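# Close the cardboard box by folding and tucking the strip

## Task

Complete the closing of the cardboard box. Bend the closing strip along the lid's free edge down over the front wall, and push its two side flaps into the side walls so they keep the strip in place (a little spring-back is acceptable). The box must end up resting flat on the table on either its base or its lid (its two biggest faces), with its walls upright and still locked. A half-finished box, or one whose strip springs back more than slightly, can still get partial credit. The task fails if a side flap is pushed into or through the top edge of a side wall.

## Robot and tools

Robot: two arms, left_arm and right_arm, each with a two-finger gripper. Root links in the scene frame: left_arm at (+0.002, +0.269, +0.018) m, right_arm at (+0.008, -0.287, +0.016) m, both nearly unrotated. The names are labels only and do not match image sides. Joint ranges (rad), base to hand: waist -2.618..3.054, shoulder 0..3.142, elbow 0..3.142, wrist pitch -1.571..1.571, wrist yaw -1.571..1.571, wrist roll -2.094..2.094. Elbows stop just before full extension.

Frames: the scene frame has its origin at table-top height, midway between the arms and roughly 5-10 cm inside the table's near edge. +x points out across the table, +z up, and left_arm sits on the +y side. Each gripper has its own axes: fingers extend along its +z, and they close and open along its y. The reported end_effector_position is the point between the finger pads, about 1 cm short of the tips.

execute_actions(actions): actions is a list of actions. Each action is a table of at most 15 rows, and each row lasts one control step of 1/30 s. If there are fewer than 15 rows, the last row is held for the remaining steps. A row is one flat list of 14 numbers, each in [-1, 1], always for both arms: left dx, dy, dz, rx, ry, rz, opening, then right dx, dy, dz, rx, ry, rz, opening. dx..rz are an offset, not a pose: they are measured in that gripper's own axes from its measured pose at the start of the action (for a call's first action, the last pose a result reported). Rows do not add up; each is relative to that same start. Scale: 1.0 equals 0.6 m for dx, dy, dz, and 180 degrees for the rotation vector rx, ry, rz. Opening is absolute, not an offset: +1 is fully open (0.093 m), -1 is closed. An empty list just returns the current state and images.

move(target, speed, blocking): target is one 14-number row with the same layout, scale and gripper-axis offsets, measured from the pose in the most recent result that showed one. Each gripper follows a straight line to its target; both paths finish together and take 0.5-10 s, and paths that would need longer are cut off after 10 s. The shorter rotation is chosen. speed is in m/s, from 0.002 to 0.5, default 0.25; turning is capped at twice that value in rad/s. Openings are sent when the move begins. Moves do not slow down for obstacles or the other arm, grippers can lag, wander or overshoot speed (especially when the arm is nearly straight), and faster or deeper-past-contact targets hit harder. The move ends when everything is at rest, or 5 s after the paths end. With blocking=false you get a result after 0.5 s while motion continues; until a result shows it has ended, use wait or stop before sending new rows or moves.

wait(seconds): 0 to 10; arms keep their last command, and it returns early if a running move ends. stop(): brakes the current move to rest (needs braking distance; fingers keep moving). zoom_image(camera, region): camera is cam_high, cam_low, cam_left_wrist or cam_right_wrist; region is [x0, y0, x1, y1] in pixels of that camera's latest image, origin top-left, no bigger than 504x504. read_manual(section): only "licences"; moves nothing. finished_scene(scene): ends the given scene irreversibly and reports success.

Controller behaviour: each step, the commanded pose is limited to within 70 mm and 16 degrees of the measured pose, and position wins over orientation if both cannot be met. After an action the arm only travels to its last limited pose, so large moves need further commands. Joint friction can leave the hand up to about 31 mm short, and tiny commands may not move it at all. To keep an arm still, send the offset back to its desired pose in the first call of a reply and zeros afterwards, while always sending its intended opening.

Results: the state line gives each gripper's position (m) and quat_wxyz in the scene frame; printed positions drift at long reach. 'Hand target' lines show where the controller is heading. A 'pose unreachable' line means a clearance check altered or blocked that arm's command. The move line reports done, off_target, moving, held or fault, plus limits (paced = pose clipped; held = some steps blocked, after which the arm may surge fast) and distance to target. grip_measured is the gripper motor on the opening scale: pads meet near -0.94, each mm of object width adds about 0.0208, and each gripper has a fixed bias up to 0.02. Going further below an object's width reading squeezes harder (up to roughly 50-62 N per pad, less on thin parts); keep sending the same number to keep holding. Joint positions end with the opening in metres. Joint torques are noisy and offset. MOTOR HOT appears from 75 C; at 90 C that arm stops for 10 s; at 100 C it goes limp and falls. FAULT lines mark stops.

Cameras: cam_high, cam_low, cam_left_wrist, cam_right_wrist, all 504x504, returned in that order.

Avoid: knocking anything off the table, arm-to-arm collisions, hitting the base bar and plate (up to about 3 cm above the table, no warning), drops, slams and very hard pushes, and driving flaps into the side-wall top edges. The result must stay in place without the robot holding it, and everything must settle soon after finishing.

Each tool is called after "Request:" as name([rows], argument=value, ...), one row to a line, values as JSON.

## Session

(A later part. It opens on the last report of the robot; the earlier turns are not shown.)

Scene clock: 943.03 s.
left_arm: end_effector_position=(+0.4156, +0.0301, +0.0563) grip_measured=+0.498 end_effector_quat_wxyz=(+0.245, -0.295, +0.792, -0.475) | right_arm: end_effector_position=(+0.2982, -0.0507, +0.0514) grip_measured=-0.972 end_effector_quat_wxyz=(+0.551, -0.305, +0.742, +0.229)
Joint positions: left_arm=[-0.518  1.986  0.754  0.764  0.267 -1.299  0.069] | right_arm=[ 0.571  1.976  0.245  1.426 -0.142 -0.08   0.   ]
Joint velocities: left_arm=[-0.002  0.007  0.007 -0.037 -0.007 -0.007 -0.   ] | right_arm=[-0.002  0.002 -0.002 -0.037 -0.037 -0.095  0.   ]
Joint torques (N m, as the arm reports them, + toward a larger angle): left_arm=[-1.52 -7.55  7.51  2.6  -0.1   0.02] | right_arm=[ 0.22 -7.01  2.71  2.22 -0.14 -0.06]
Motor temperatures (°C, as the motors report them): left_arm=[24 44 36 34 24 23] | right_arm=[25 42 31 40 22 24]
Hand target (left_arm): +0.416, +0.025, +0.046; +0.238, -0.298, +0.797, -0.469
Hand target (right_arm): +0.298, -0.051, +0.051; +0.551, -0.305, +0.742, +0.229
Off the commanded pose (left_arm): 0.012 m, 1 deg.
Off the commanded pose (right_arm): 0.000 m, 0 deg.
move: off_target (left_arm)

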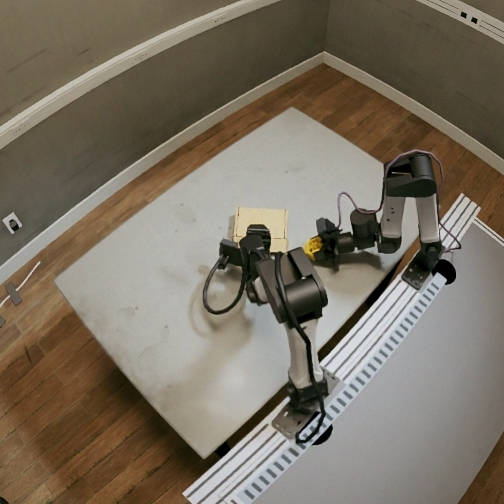

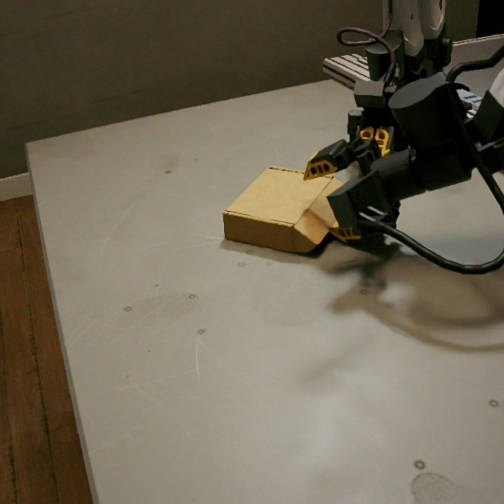

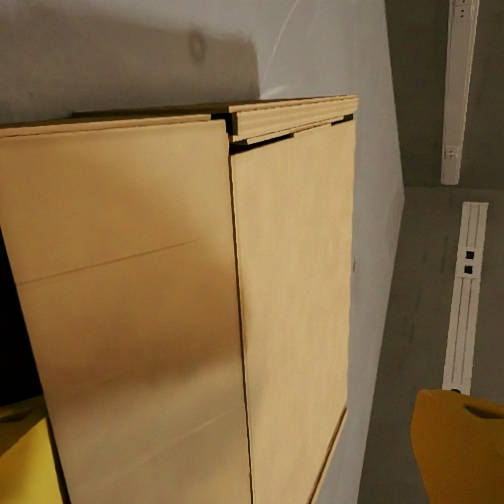

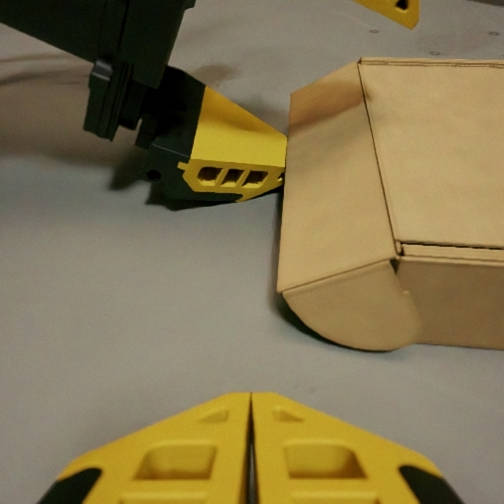

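Request:
execute_actions([
  [[0,0,0,0,0,0,0.3,0,0,0,0,0,0,-1]],
  [[0,0,0,0,0,0,0.05,0,0,0,0,0,0,-1]],
  [[0,0,0,0,0,0,-0.2,0,0,0,0,0,0,-1]],
  [[0,0,0,0,0,0,-0.4,0,0,0,0,0,0,-1]],
])

Scene clock: 949.47 s.
left_arm: end_effector_position=(+0.4156, +0.0301, +0.0563) grip_measured=-0.398 end_effector_quat_wxyz=(+0.245, -0.295, +0.792, -0.475) | right_arm: end_effector_position=(+0.2982, -0.0507, +0.0514) grip_measured=-0.972 end_effector_quat_wxyz=(+0.551, -0.305, +0.742, +0.229)
Joint positions: left_arm=[-0.518  1.986  0.754  0.764  0.267 -1.299  0.026] | right_arm=[ 0.571  1.976  0.245  1.426 -0.142 -0.08   0.   ]
Joint velocities: left_arm=[-0.007  0.002 -0.002 -0.051 -0.081 -0.11  -0.001] | right_arm=[-0.007 -0.007 -0.022 -0.037  0.037 -0.007  0.   ]
Joint torques (N m, as the arm reports them, + toward a larger angle): left_arm=[ -0.61 -10.21   6.22   2.63   0.     0.09] | right_arm=[ 0.32 -7.09  2.68  2.2  -0.15 -0.08]
Motor temperatures (°C, as the motors report them): left_arm=[24 44 36 35 24 23] | right_arm=[25 41 31 41 22 24]
Hand target (left_arm): +0.416, +0.030, +0.056; +0.245, -0.295, +0.792, -0.475
Hand target (right_arm): +0.298, -0.051, +0.051; +0.551, -0.305, +0.742, +0.229
Off the commanded pose (left_arm): 0.000 m, 0 deg.
Off the commanded pose (right_arm): 0.000 m, 0 deg.

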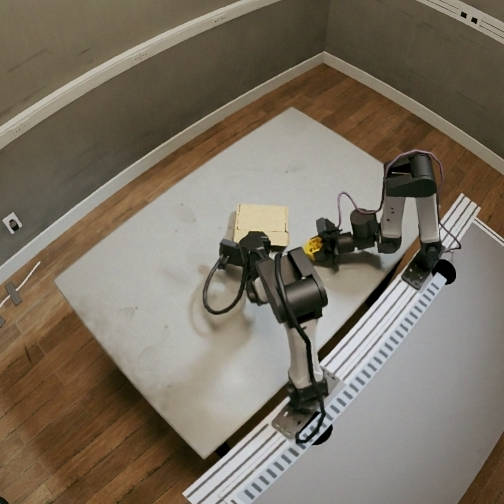

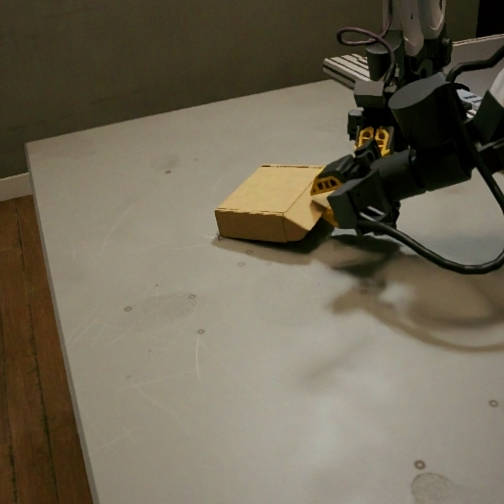

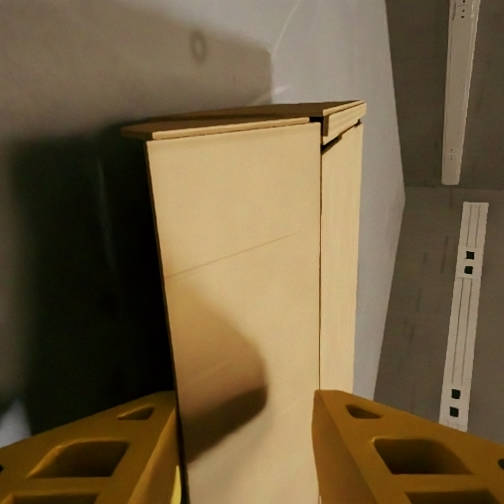

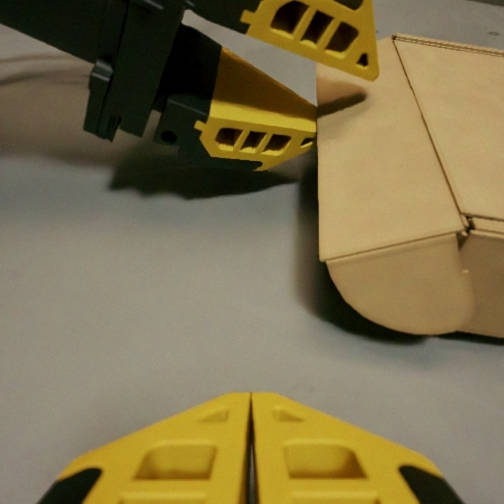

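Request:
execute_actions([
  [[0,0,0,0,0,0,-0.1,0,0,0,0,0,0,-1]],
  [[0,0,0,0,0,0,0.2,0,0,0,0,0,0,-1]],
  [[0,0,0,0,0,0,0.5,0,0,0,0,0,0,-1]],
])

Request:
move(target=[0,0,0,0,0,0,0.5, -0.14,-0.152,0.117,0.271,0.262,0.255,-1], speed=0.2)

Scene clock: 961.73 s.
left_arm: end_effector_position=(+0.4156, +0.0301, +0.0563) grip_measured=+0.497 end_effector_quat_wxyz=(+0.245, -0.295, +0.792, -0.475) | right_arm: end_effector_position=(+0.2982, -0.0507, +0.0514) grip_measured=-0.972 end_effector_quat_wxyz=(+0.551, -0.305, +0.742, +0.229)
Joint positions: left_arm=[-0.518  1.986  0.754  0.764  0.267 -1.299  0.069] | right_arm=[ 0.571  1.976  0.245  1.426 -0.142 -0.08   0.   ]
Joint velocities: left_arm=[-0.012  0.002 -0.017  0.007 -0.037  0.007 -0.001] | right_arm=[ 0.012 -0.007 -0.002 -0.007 -0.022 -0.051  0.   ]
Joint torques (N m, as the arm reports them, + toward a larger angle): left_arm=[ -0.64 -10.3    6.21   2.62   0.02   0.12] | right_arm=[ 0.25 -7.01  2.73  2.2  -0.13 -0.03]
Motor temperatures (°C, as the motors report them): left_arm=[24 45 36 36 24 23] | right_arm=[25 41 31 42 22 24]
Hand target (left_arm): +0.416, +0.030, +0.056; +0.245, -0.295, +0.792, -0.475
Hand target (right_arm): +0.298, -0.051, +0.051; +0.551, -0.305, +0.742, +0.229
Off the commanded pose (left_arm): 0.000 m, 0 deg.
Off the commanded pose (right_arm): 0.000 m, 0 deg.

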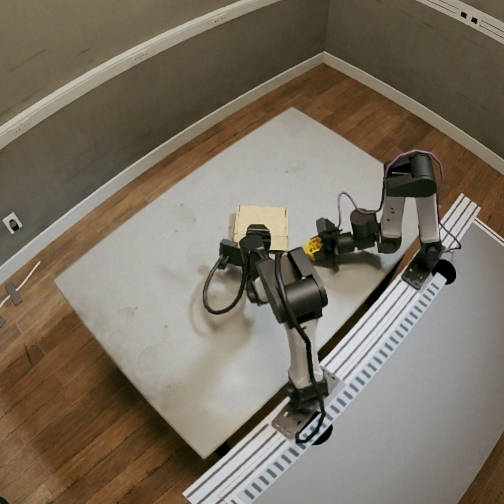

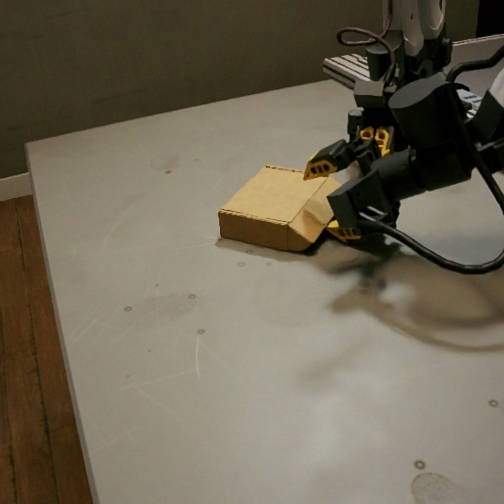

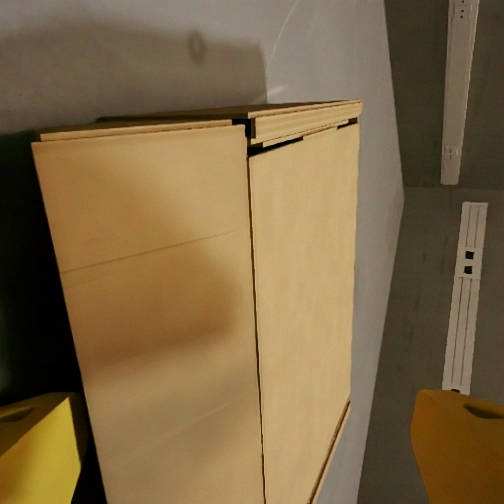

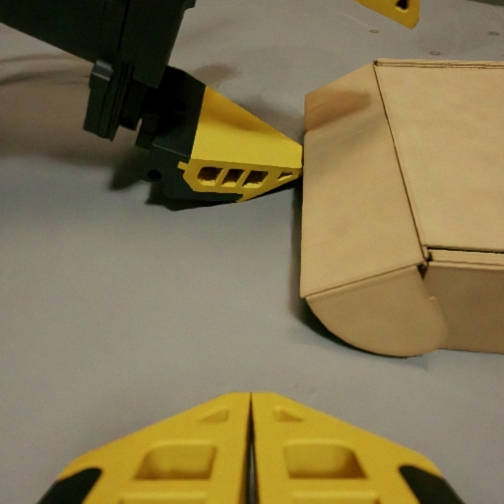

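Scene clock: 966.00 s.
left_arm: end_effector_position=(+0.4156, +0.0301, +0.0563) grip_measured=+0.497 end_effector_quat_wxyz=(+0.245, -0.295, +0.792, -0.475) | right_arm: end_effector_position=(+0.4289, -0.0467, +0.1141) grip_measured=-0.972 end_effector_quat_wxyz=(+0.193, +0.168, +0.966, -0.031)
Joint positions: left_arm=[-0.518  1.986  0.754  0.764  0.267 -1.299  0.069] | right_arm=[ 0.598  2.21   1.96  -1.097  0.361  0.947  0.   ]
Joint velocities: left_arm=[-0.002  0.002  0.007  0.007 -0.066 -0.066 -0.   ] | right_arm=[-0.017 -0.007 -0.002 -0.037 -0.11  -0.037  0.   ]
Joint torques (N m, as the arm reports them, + toward a larger angle): left_arm=[ -0.59 -10.18   6.16   2.66   0.02   0.11] | right_arm=[ -0.16 -11.91   8.01   0.57   0.03  -0.04]
Motor temperatures (°C, as the motors report them): left_arm=[24 46 36 36 24 23] | right_arm=[25 41 32 41 22 24]
Hand target (left_arm): +0.416, +0.030, +0.056; +0.245, -0.295, +0.792, -0.475
Hand target (right_arm): +0.429, -0.047, +0.108; +0.182, +0.172, +0.968, -0.034
Off the commanded pose (left_arm): 0.000 m, 0 deg.
Off the commanded pose (right_arm): 0.006 m, 3 deg.
move: off_target (right_arm)

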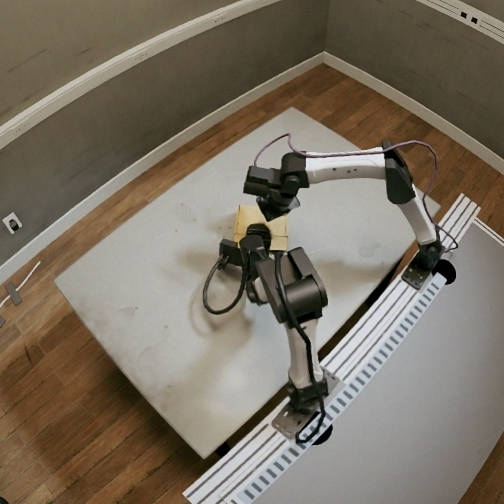

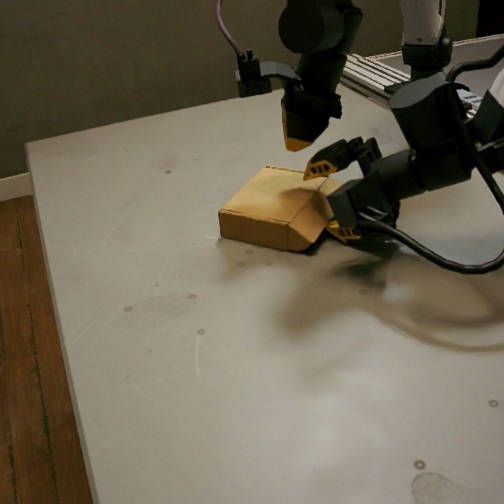

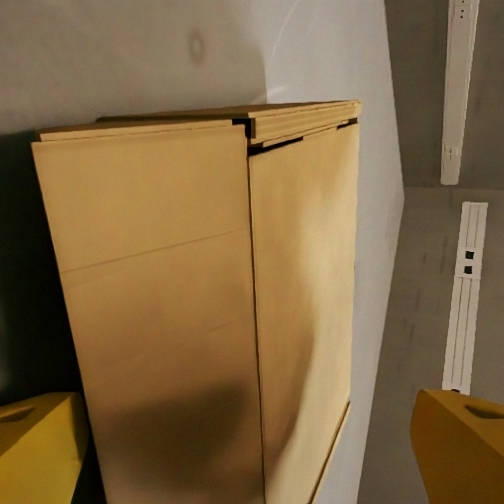

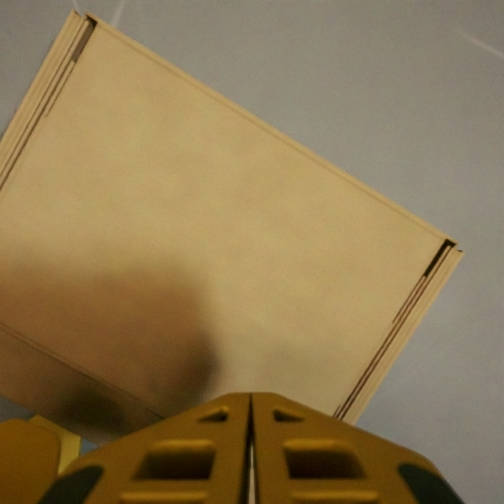

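Request:
move(target=[0,0,0,0,0,0,0.5, 0.057,0,0.138,0,0,0,-1], speed=0.07)

Request:
move(target=[0,-0.012,0.05,0,0,0,0.5, 0.022,0,0.05,0,0,0,-1], speed=0.04)

Scene clock: 974.43 s.
left_arm: end_effector_position=(+0.4167, +0.0317, +0.0557) grip_measured=+0.497 end_effector_quat_wxyz=(+0.242, -0.308, +0.788, -0.475) | right_arm: end_effector_position=(+0.4430, -0.0405, +0.0783) grip_measured=-0.972 end_effector_quat_wxyz=(+0.232, +0.183, +0.955, +0.010)
Joint positions: left_arm=[-0.518  1.986  0.754  0.762  0.255 -1.325  0.069] | right_arm=[ 0.588  2.182  1.742 -0.787  0.361  0.947  0.   ]
Joint velocities: left_arm=[ 0.007 -0.007  0.007 -0.066  0.007 -0.007 -0.001] | right_arm=[-0.002  0.002 -0.022  0.081  0.022  0.007  0.   ]
Joint torques (N m, as the arm reports them, + toward a larger angle): left_arm=[ -0.71 -10.23   6.11   2.66   0.12   0.38] | right_arm=[ 0.75 -8.31  2.77  1.02  0.11 -0.13]
Motor temperatures (°C, as the motors report them): left_arm=[24 46 36 36 24 23] | right_arm=[25 43 33 38 22 24]
Hand target (left_arm): +0.416, +0.030, +0.056; +0.245, -0.295, +0.792, -0.475
Hand target (right_arm): +0.425, -0.049, +0.028; +0.193, +0.168, +0.966, -0.031
Off the commanded pose (left_arm): 0.002 m, 2 deg.
Off the commanded pose (right_arm): 0.056 m, 7 deg.
move: off_target (right_arm)

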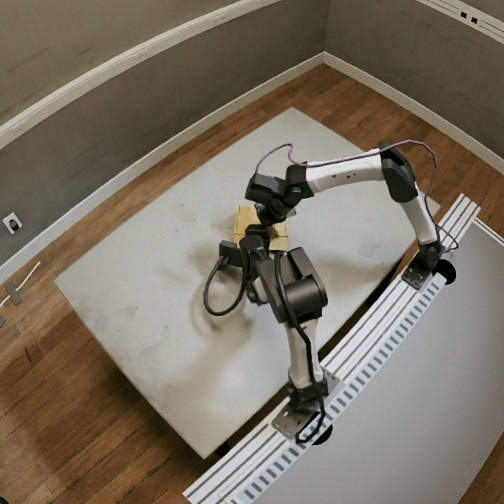

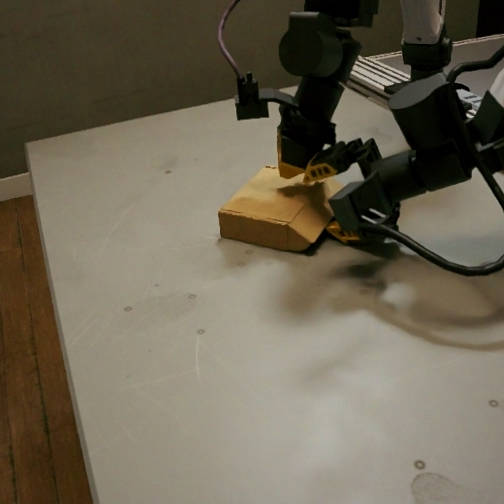

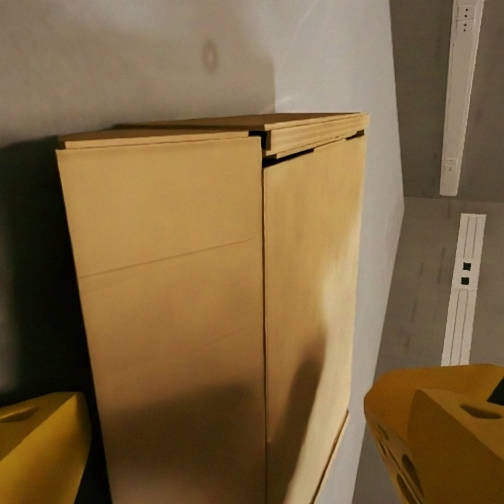

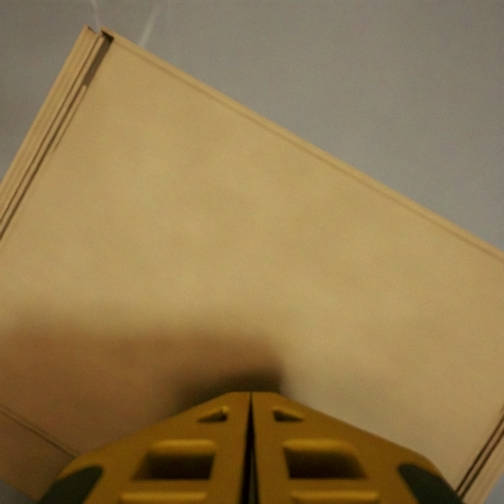

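Scene clock: 975.57 s.
left_arm: end_effector_position=(+0.4361, +0.0255, +0.0562) grip_measured=+0.497 end_effector_quat_wxyz=(+0.244, -0.320, +0.782, -0.475) | right_arm: end_effector_position=(+0.4630, -0.0386, +0.0864) grip_measured=-0.972 end_effector_quat_wxyz=(+0.270, +0.201, +0.941, +0.037)
Joint positions: left_arm=[-0.518  2.035  0.838  0.733  0.24  -1.346  0.069] | right_arm=[ 0.574  2.173  1.722 -0.678  0.38   0.95   0.   ]
Joint velocities: left_arm=[-0.002 -0.022  0.007 -0.066  0.066  0.022  0.   ] | right_arm=[ 0.007 -0.012 -0.012  0.037 -0.007  0.007  0.   ]
Joint torques (N m, as the arm reports them, + toward a larger angle): left_arm=[-3.04 -7.78  9.15  2.64 -0.09  0.21] | right_arm=[  1.35 -10.15   3.79   1.09  -0.03  -0.09]
Motor temperatures (°C, as the motors report them): left_arm=[24 46 36 36 24 23] | right_arm=[25 43 33 38 22 24]
Hand target (left_arm): +0.437, +0.011, +0.050; +0.242, -0.309, +0.788, -0.475
Hand target (right_arm): +0.444, -0.039, +0.048; +0.232, +0.184, +0.955, +0.010
Off the commanded pose (left_arm): 0.016 m, 1 deg.
Off the commanded pose (right_arm): 0.044 m, 6 deg.
move: off_target (left_arm, right_arm)

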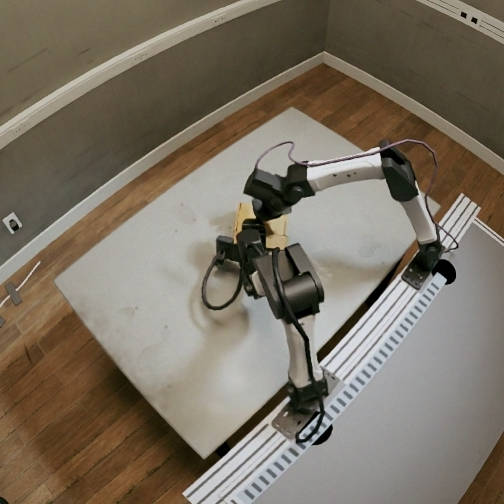

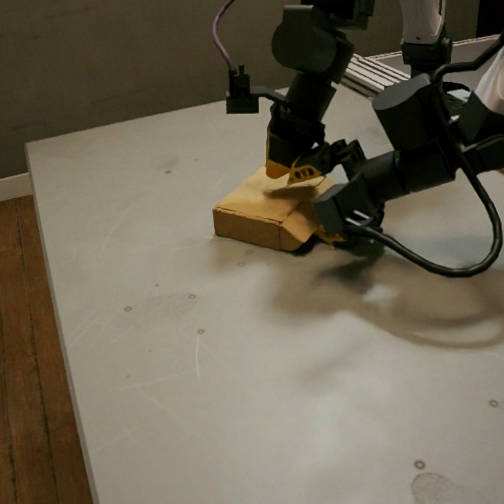

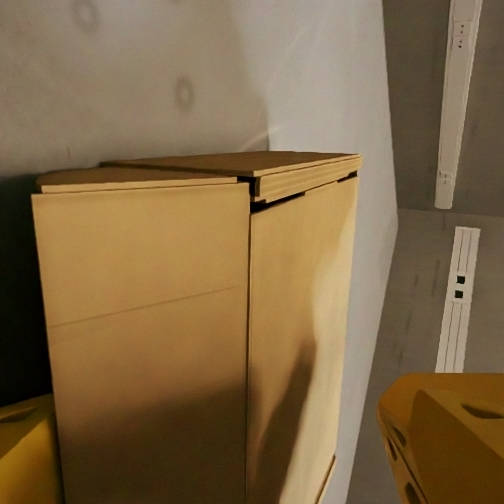

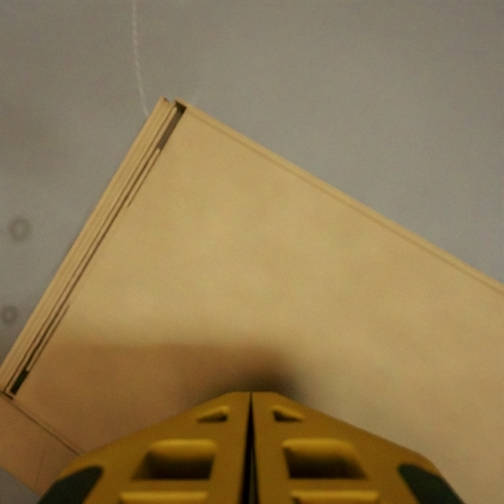

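Request:
move(target=[0,0,0,0,0,0,0.5, -0.02,-0.057,-0.06,-0.14,0.006,-0.314,-1], speed=0.15)

Scene clock: 992.67 s.
left_arm: end_effector_position=(+0.4364, +0.0258, +0.0563) grip_measured=+0.497 end_effector_quat_wxyz=(+0.244, -0.321, +0.782, -0.476) | right_arm: end_effector_position=(+0.4521, -0.0704, +0.1249) grip_measured=-0.972 end_effector_quat_wxyz=(+0.295, -0.322, +0.894, +0.098)
Joint positions: left_arm=[-0.518  2.035  0.838  0.734  0.24  -1.348  0.069] | right_arm=[ 0.373  1.91   1.444 -0.486 -0.11  -0.244  0.   ]
Joint velocities: left_arm=[-0.007  0.012 -0.007 -0.007 -0.022  0.037 -0.   ] | right_arm=[ 0.002  0.002 -0.007 -0.051 -0.051 -0.037  0.   ]
Joint torques (N m, as the arm reports them, + toward a larger angle): left_arm=[ -0.72 -10.95   6.42   2.62   0.04   0.12] | right_arm=[ -0.23 -12.14   5.98   1.32  -0.37  -0.12]
Motor temperatures (°C, as the motors report them): left_arm=[24 46 38 37 24 23] | right_arm=[25 45 33 37 22 24]
Hand target (left_arm): +0.436, +0.026, +0.056; +0.244, -0.320, +0.783, -0.475
Hand target (right_arm): +0.443, -0.074, +0.118; +0.278, -0.326, +0.898, +0.101
Off the commanded pose (left_arm): 0.000 m, 0 deg.
Off the commanded pose (right_arm): 0.014 m, 2 deg.
move: off_target (right_arm)

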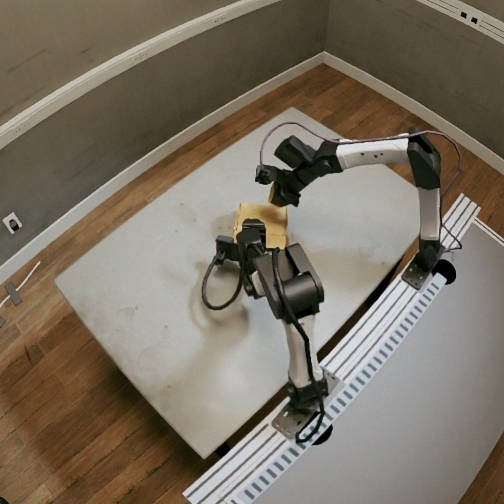

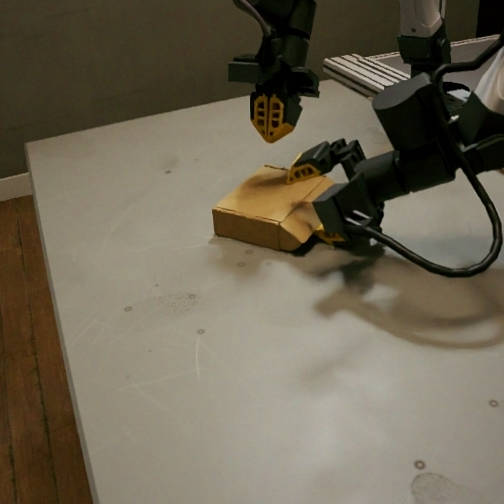

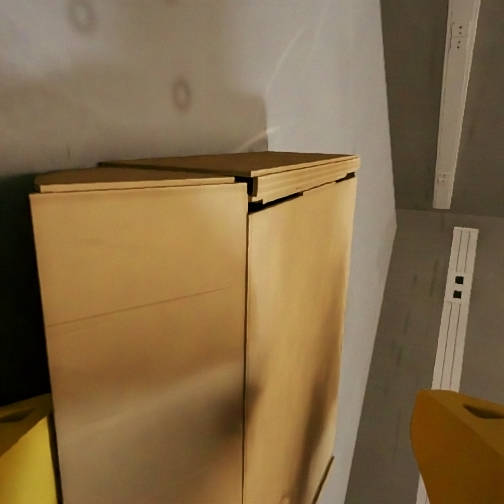

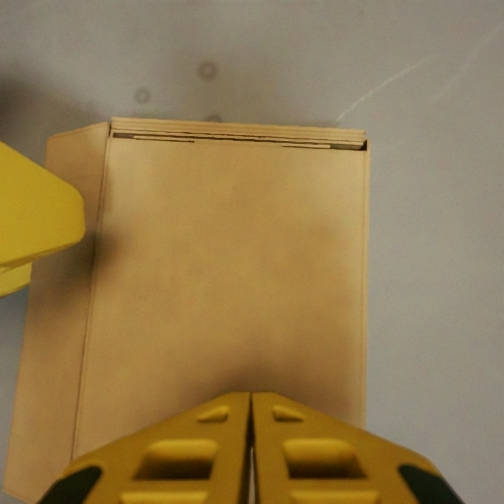

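Request:
move(target=[0,0,0,0,0,0,0.5, 0.132,0.05,0.11,0,0,0,-1], speed=0.07)

Scene clock: 1001.30 s.
left_arm: end_effector_position=(+0.4364, +0.0258, +0.0563) grip_measured=+0.497 end_effector_quat_wxyz=(+0.244, -0.321, +0.782, -0.476) | right_arm: end_effector_position=(+0.4352, -0.0668, +0.0618) grip_measured=-0.972 end_effector_quat_wxyz=(+0.342, -0.312, +0.881, +0.099)
Joint positions: left_arm=[-0.518  2.035  0.838  0.734  0.24  -1.348  0.069] | right_arm=[ 0.397  1.91   1.105 -0.045 -0.087 -0.215  0.   ]
Joint velocities: left_arm=[-0.017 -0.007 -0.017  0.051  0.037 -0.022  0.   ] | right_arm=[-0.012  0.002 -0.007 -0.051  0.007 -0.037  0.   ]
Joint torques (N m, as the arm reports them, + toward a larger angle): left_arm=[ -0.72 -10.95   6.33   2.65   0.01   0.12] | right_arm=[ 2.03 -7.61  4.04  1.51 -0.14 -0.01]
Motor temperatures (°C, as the motors report them): left_arm=[24 47 38 37 24 23] | right_arm=[25 47 33 37 22 24]
Hand target (left_arm): +0.436, +0.026, +0.056; +0.244, -0.321, +0.782, -0.476
Hand target (right_arm): +0.412, -0.067, +0.027; +0.296, -0.322, +0.894, +0.098
Off the commanded pose (left_arm): 0.000 m, 0 deg.
Off the commanded pose (right_arm): 0.043 m, 6 deg.
move: off_target (right_arm)

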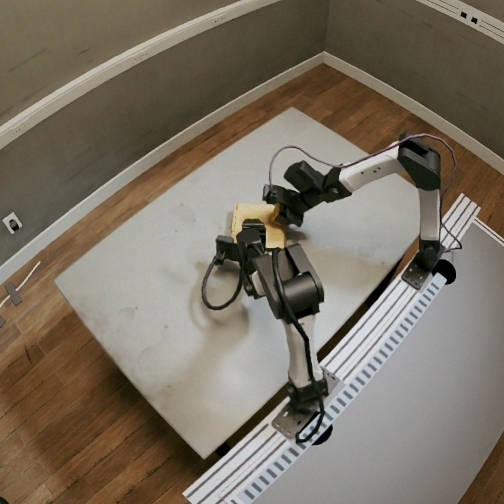

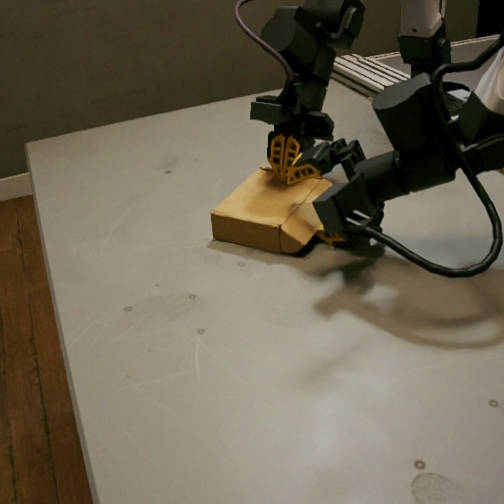

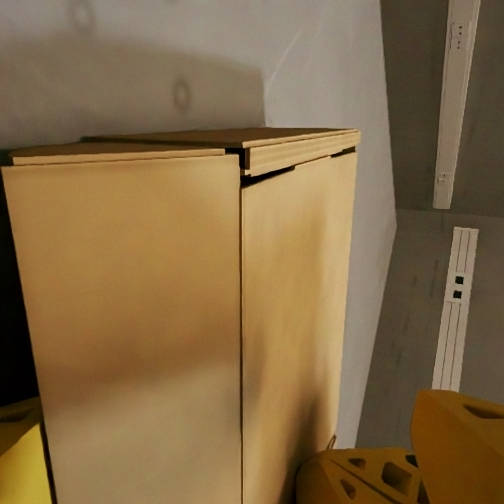

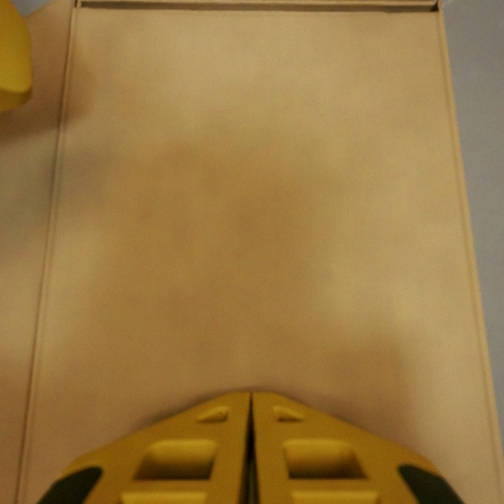

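Request:
execute_actions([
  [[0,0,0,0,0,0,0.25,0.045,0.01,0.035,0,0,0,-1]],
  [[0,0,0,0,0,0,0.0,0.045,0.01,0.035,0,0,0,-1]],
  [[0,0,0,0,0,0,-0.25,0.045,0.01,0.035,0,0,0,-1]],
  [[0,0,0,0,0,0,-0.5,0.045,0.01,0.035,0,0,0,-1]],
  [[0,0,0,0,0,0,-0.75,0.045,0.01,0.035,0,0,0,-1]],
  [[0,0,0,0,0,0,-1,0.045,0.01,0.035,0,0,0,-1]],
])

Scene clock: 1011.17 s.
left_arm: end_effector_position=(+0.4482, +0.0416, +0.0583) grip_measured=-0.999 end_effector_quat_wxyz=(+0.273, -0.345, +0.769, -0.463) | right_arm: end_effector_position=(+0.5090, -0.0393, +0.0713) grip_measured=-0.972 end_effector_quat_wxyz=(+0.592, -0.260, +0.756, +0.107)
Joint positions: left_arm=[-0.501  2.035  0.838  0.749  0.174 -1.356  0.   ] | right_arm=[ 0.397  2.205  1.029  0.895 -0.049 -0.207  0.   ]
Joint velocities: left_arm=[-0.022 -0.002 -0.002  0.022  0.007 -0.022  0.   ] | right_arm=[ 0.002  0.002 -0.002  0.022 -0.066 -0.037  0.   ]
Joint torques (N m, as the arm reports them, + toward a larger angle): left_arm=[ -1.28 -10.95   6.28   2.28   0.23   0.2 ] | right_arm=[ 0.42 -8.68  6.08  1.68 -0.09 -0.1 ]
Motor temperatures (°C, as the motors report them): left_arm=[24 48 38 38 24 23] | right_arm=[25 45 33 37 22 24]
Hand target (left_arm): +0.441, +0.037, +0.052; +0.257, -0.338, +0.780, -0.459
Hand target (right_arm): +0.503, -0.040, +0.035; +0.552, -0.270, +0.783, +0.101
Off the commanded pose (left_arm): 0.011 m, 2 deg.
Off the commanded pose (right_arm): 0.038 m, 6 deg.

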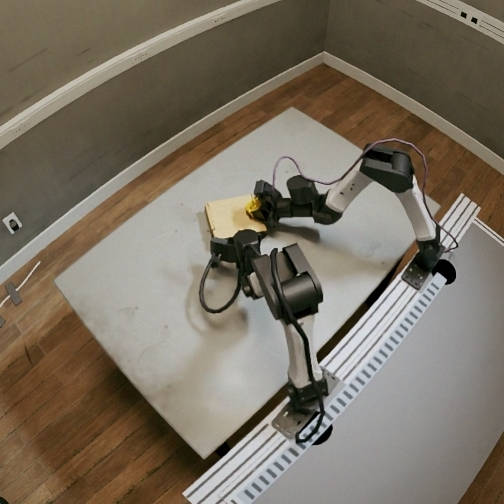

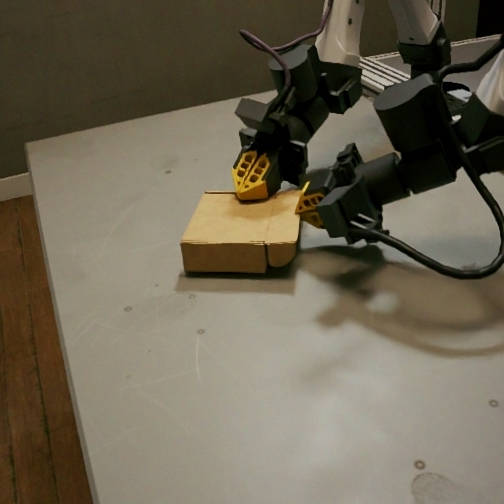

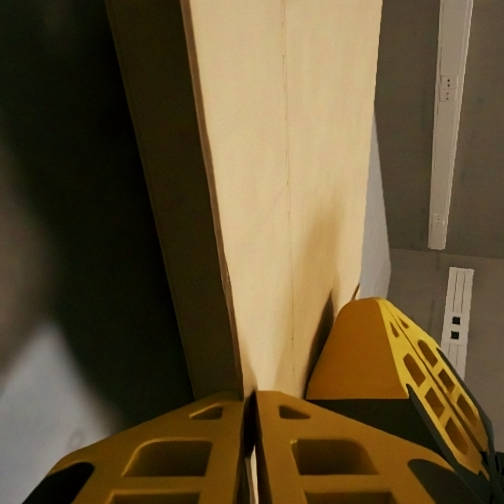

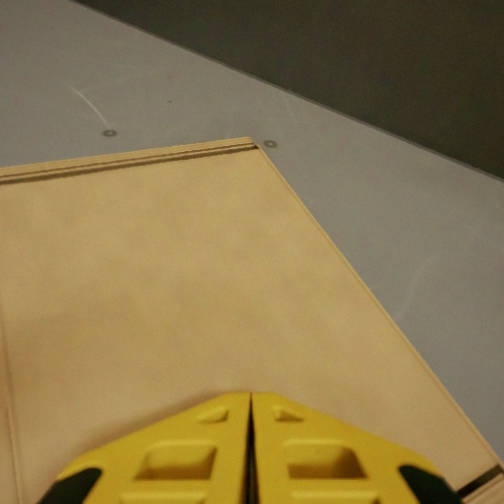

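Request:
move(target=[0,0,0,0,0,0,-1, -0.1,0,-0.05,0,0,0,-1], speed=0.1)

Request:
move(target=[0.112,0.051,-0.135,0,0,0,-1, 0,-0.05,-0.3,0,0,0,-1], speed=0.06)

Scene clock: 1019.20 s.
left_arm: end_effector_position=(+0.4496, +0.0414, +0.0611) grip_measured=-0.999 end_effector_quat_wxyz=(+0.277, -0.344, +0.766, -0.467) | right_arm: end_effector_position=(+0.5018, -0.0408, +0.1483) grip_measured=-0.972 end_effector_quat_wxyz=(+0.607, -0.255, +0.745, +0.106)
Joint positions: left_arm=[-0.501  2.035  0.838  0.762  0.172 -1.358  0.   ] | right_arm=[ 0.411  1.982  1.029  0.711 -0.03  -0.205  0.   ]
Joint velocities: left_arm=[-0.022  0.012 -0.002 -0.007 -0.007 -0.081  0.   ] | right_arm=[-0.007  0.002 -0.007 -0.037  0.051  0.007  0.   ]
Joint torques (N m, as the arm reports them, + toward a larger angle): left_arm=[ -0.69 -10.99   6.48   2.5    0.02   0.14] | right_arm=[  1.51 -11.58   5.74   1.99  -0.05  -0.02]
Motor temperatures (°C, as the motors report them): left_arm=[24 48 37 37 24 23] | right_arm=[25 45 34 38 22 24]
Hand target (left_arm): +0.448, +0.041, +0.058; +0.273, -0.345, +0.769, -0.463
Hand target (right_arm): +0.494, -0.037, +0.137; +0.592, -0.260, +0.756, +0.107
Off the commanded pose (left_arm): 0.003 m, 1 deg.
Off the commanded pose (right_arm): 0.015 m, 2 deg.
move: off_target (right_arm)

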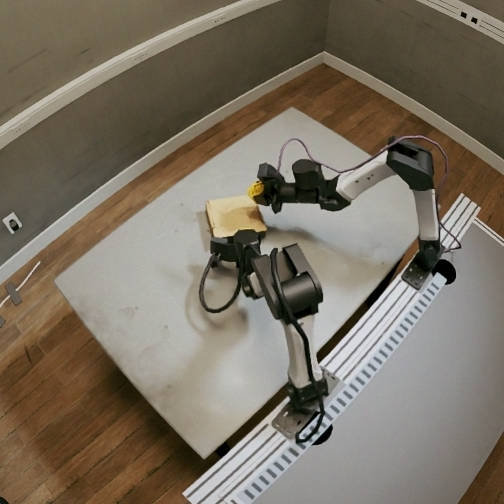

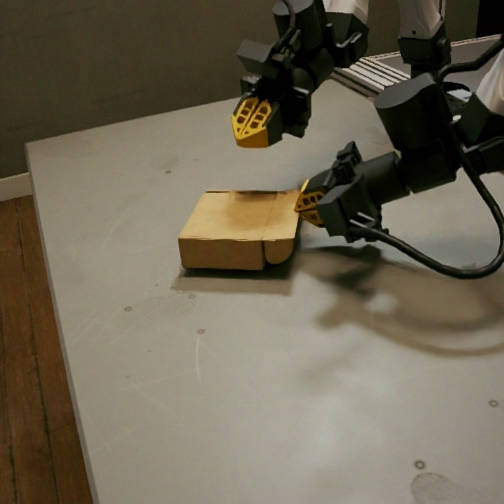

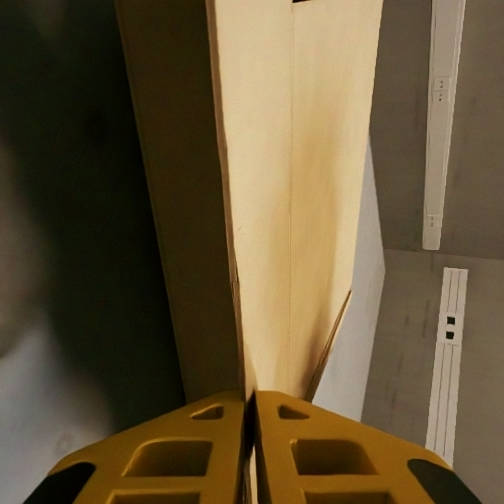

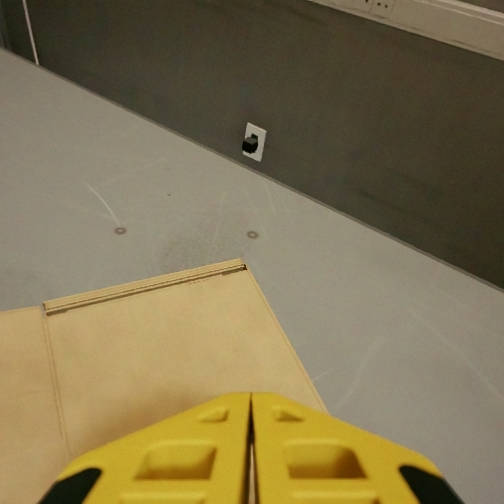

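Scene clock: 1022.73 s.
left_arm: end_effector_position=(+0.3491, +0.0398, +0.0631) grip_measured=-1.000 end_effector_quat_wxyz=(+0.281, -0.344, +0.761, -0.473) | right_arm: end_effector_position=(+0.3739, -0.1489, +0.2171) grip_measured=-0.972 end_effector_quat_wxyz=(+0.626, -0.250, +0.732, +0.103)
Joint positions: left_arm=[-0.663  1.827  0.453  0.965  0.022 -1.428  0.   ] | right_arm=[ 0.252  1.212  0.519  0.493 -0.178 -0.243  0.   ]
Joint velocities: left_arm=[-0.002  0.002 -0.017  0.037  0.022  0.095  0.   ] | right_arm=[-0.012  0.007 -0.002 -0.022 -0.007 -0.007  0.   ]
Joint torques (N m, as the arm reports them, + toward a larger angle): left_arm=[-1.6  -9.35  3.26  2.59 -0.11  0.07] | right_arm=[-0.51 -5.57  5.47  2.02 -0.26 -0.1 ]
Motor temperatures (°C, as the motors report them): left_arm=[24 48 37 37 24 23] | right_arm=[25 45 33 39 22 24]
Hand target (left_arm): +0.340, +0.041, +0.060; +0.277, -0.344, +0.766, -0.467
Hand target (right_arm): +0.367, -0.152, +0.201; +0.608, -0.256, +0.745, +0.104
Off the commanded pose (left_arm): 0.010 m, 1 deg.
Off the commanded pose (right_arm): 0.023 m, 3 deg.
move: off_target (right_arm)

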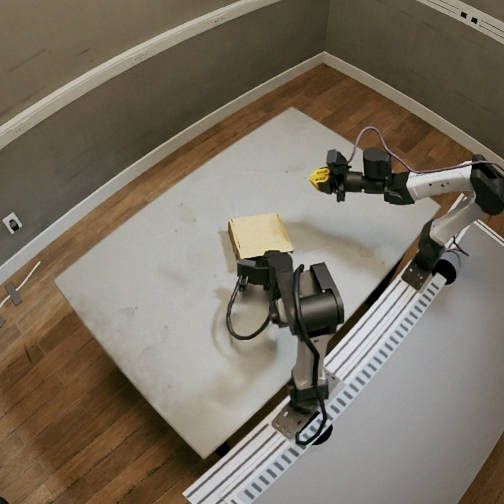

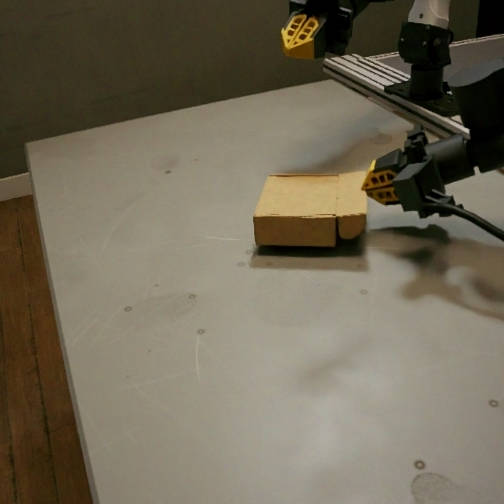

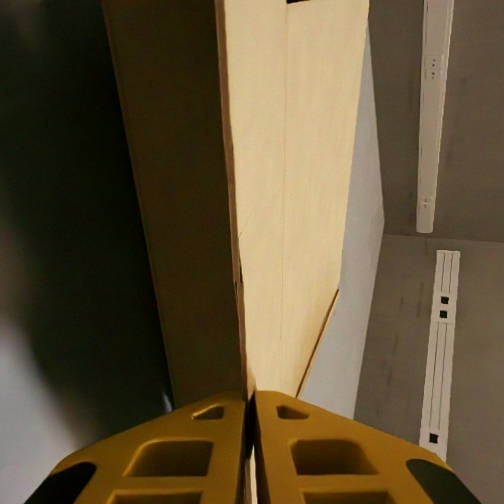

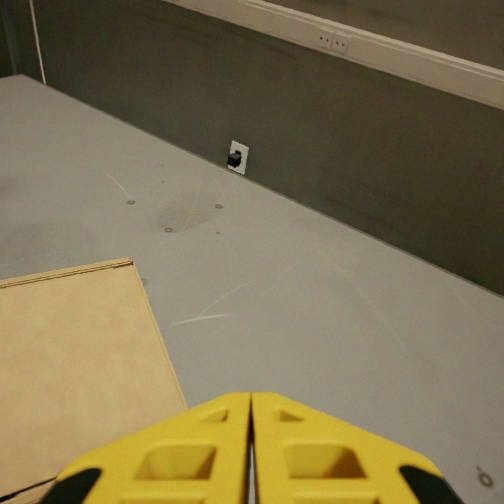

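Request:
execute_actions(actions=[])

Scene clock: 1040.57 s.
left_arm: end_effector_position=(+0.3491, +0.0398, +0.0631) grip_measured=-1.000 end_effector_quat_wxyz=(+0.281, -0.344, +0.761, -0.473) | right_arm: end_effector_position=(+0.3738, -0.1488, +0.2168) grip_measured=-0.972 end_effector_quat_wxyz=(+0.625, -0.251, +0.732, +0.103)
Joint positions: left_arm=[-0.663  1.827  0.453  0.965  0.022 -1.428  0.   ] | right_arm=[ 0.252  1.212  0.519  0.492 -0.178 -0.243  0.   ]
Joint velocities: left_arm=[-0.022  0.002 -0.017  0.095 -0.022  0.066  0.   ] | right_arm=[ 0.002  0.002  0.017 -0.022 -0.007  0.022  0.   ]
Joint torques (N m, as the arm reports them, + toward a larger angle): left_arm=[-1.59 -9.22  3.2   2.59 -0.1   0.08] | right_arm=[-0.53 -5.35  5.29  2.02 -0.26 -0.17]
Motor temperatures (°C, as the motors report them): left_arm=[24 48 36 38 24 23] | right_arm=[25 42 34 41 22 24]
Hand target (left_arm): +0.340, +0.041, +0.060; +0.277, -0.344, +0.766, -0.467
Hand target (right_arm): +0.367, -0.152, +0.201; +0.608, -0.256, +0.745, +0.104
Off the commanded pose (left_arm): 0.010 m, 1 deg.
Off the commanded pose (right_arm): 0.023 m, 3 deg.

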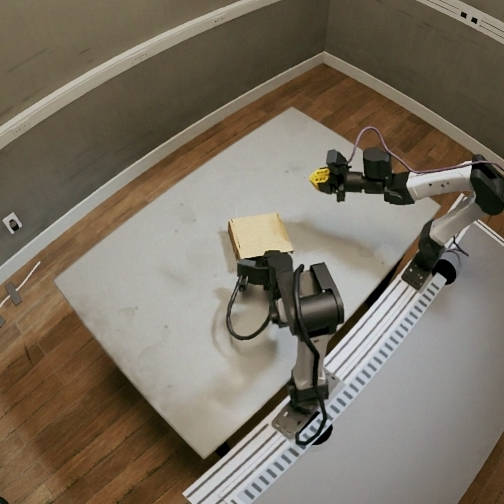

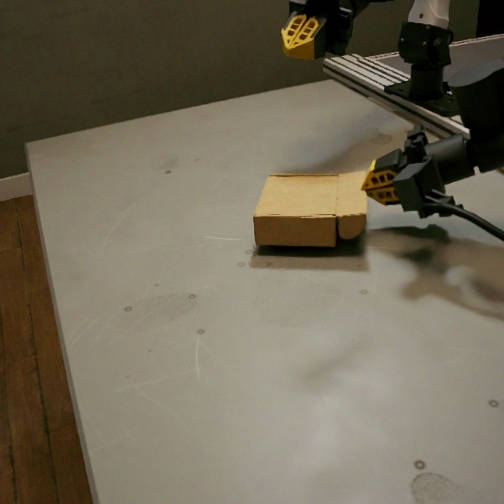

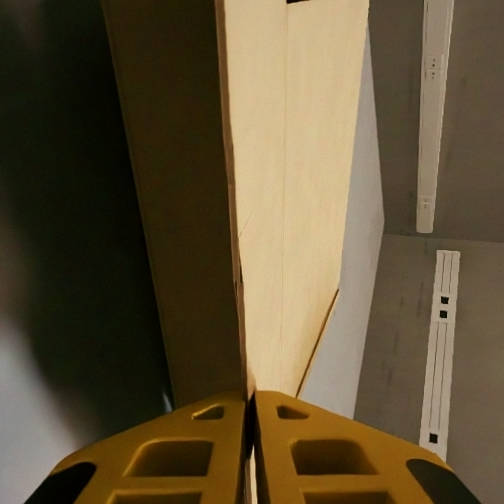

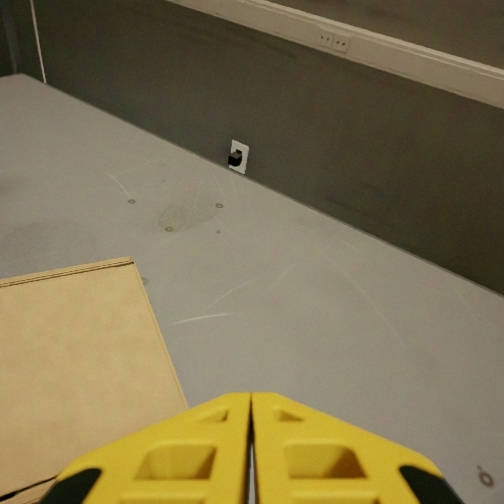

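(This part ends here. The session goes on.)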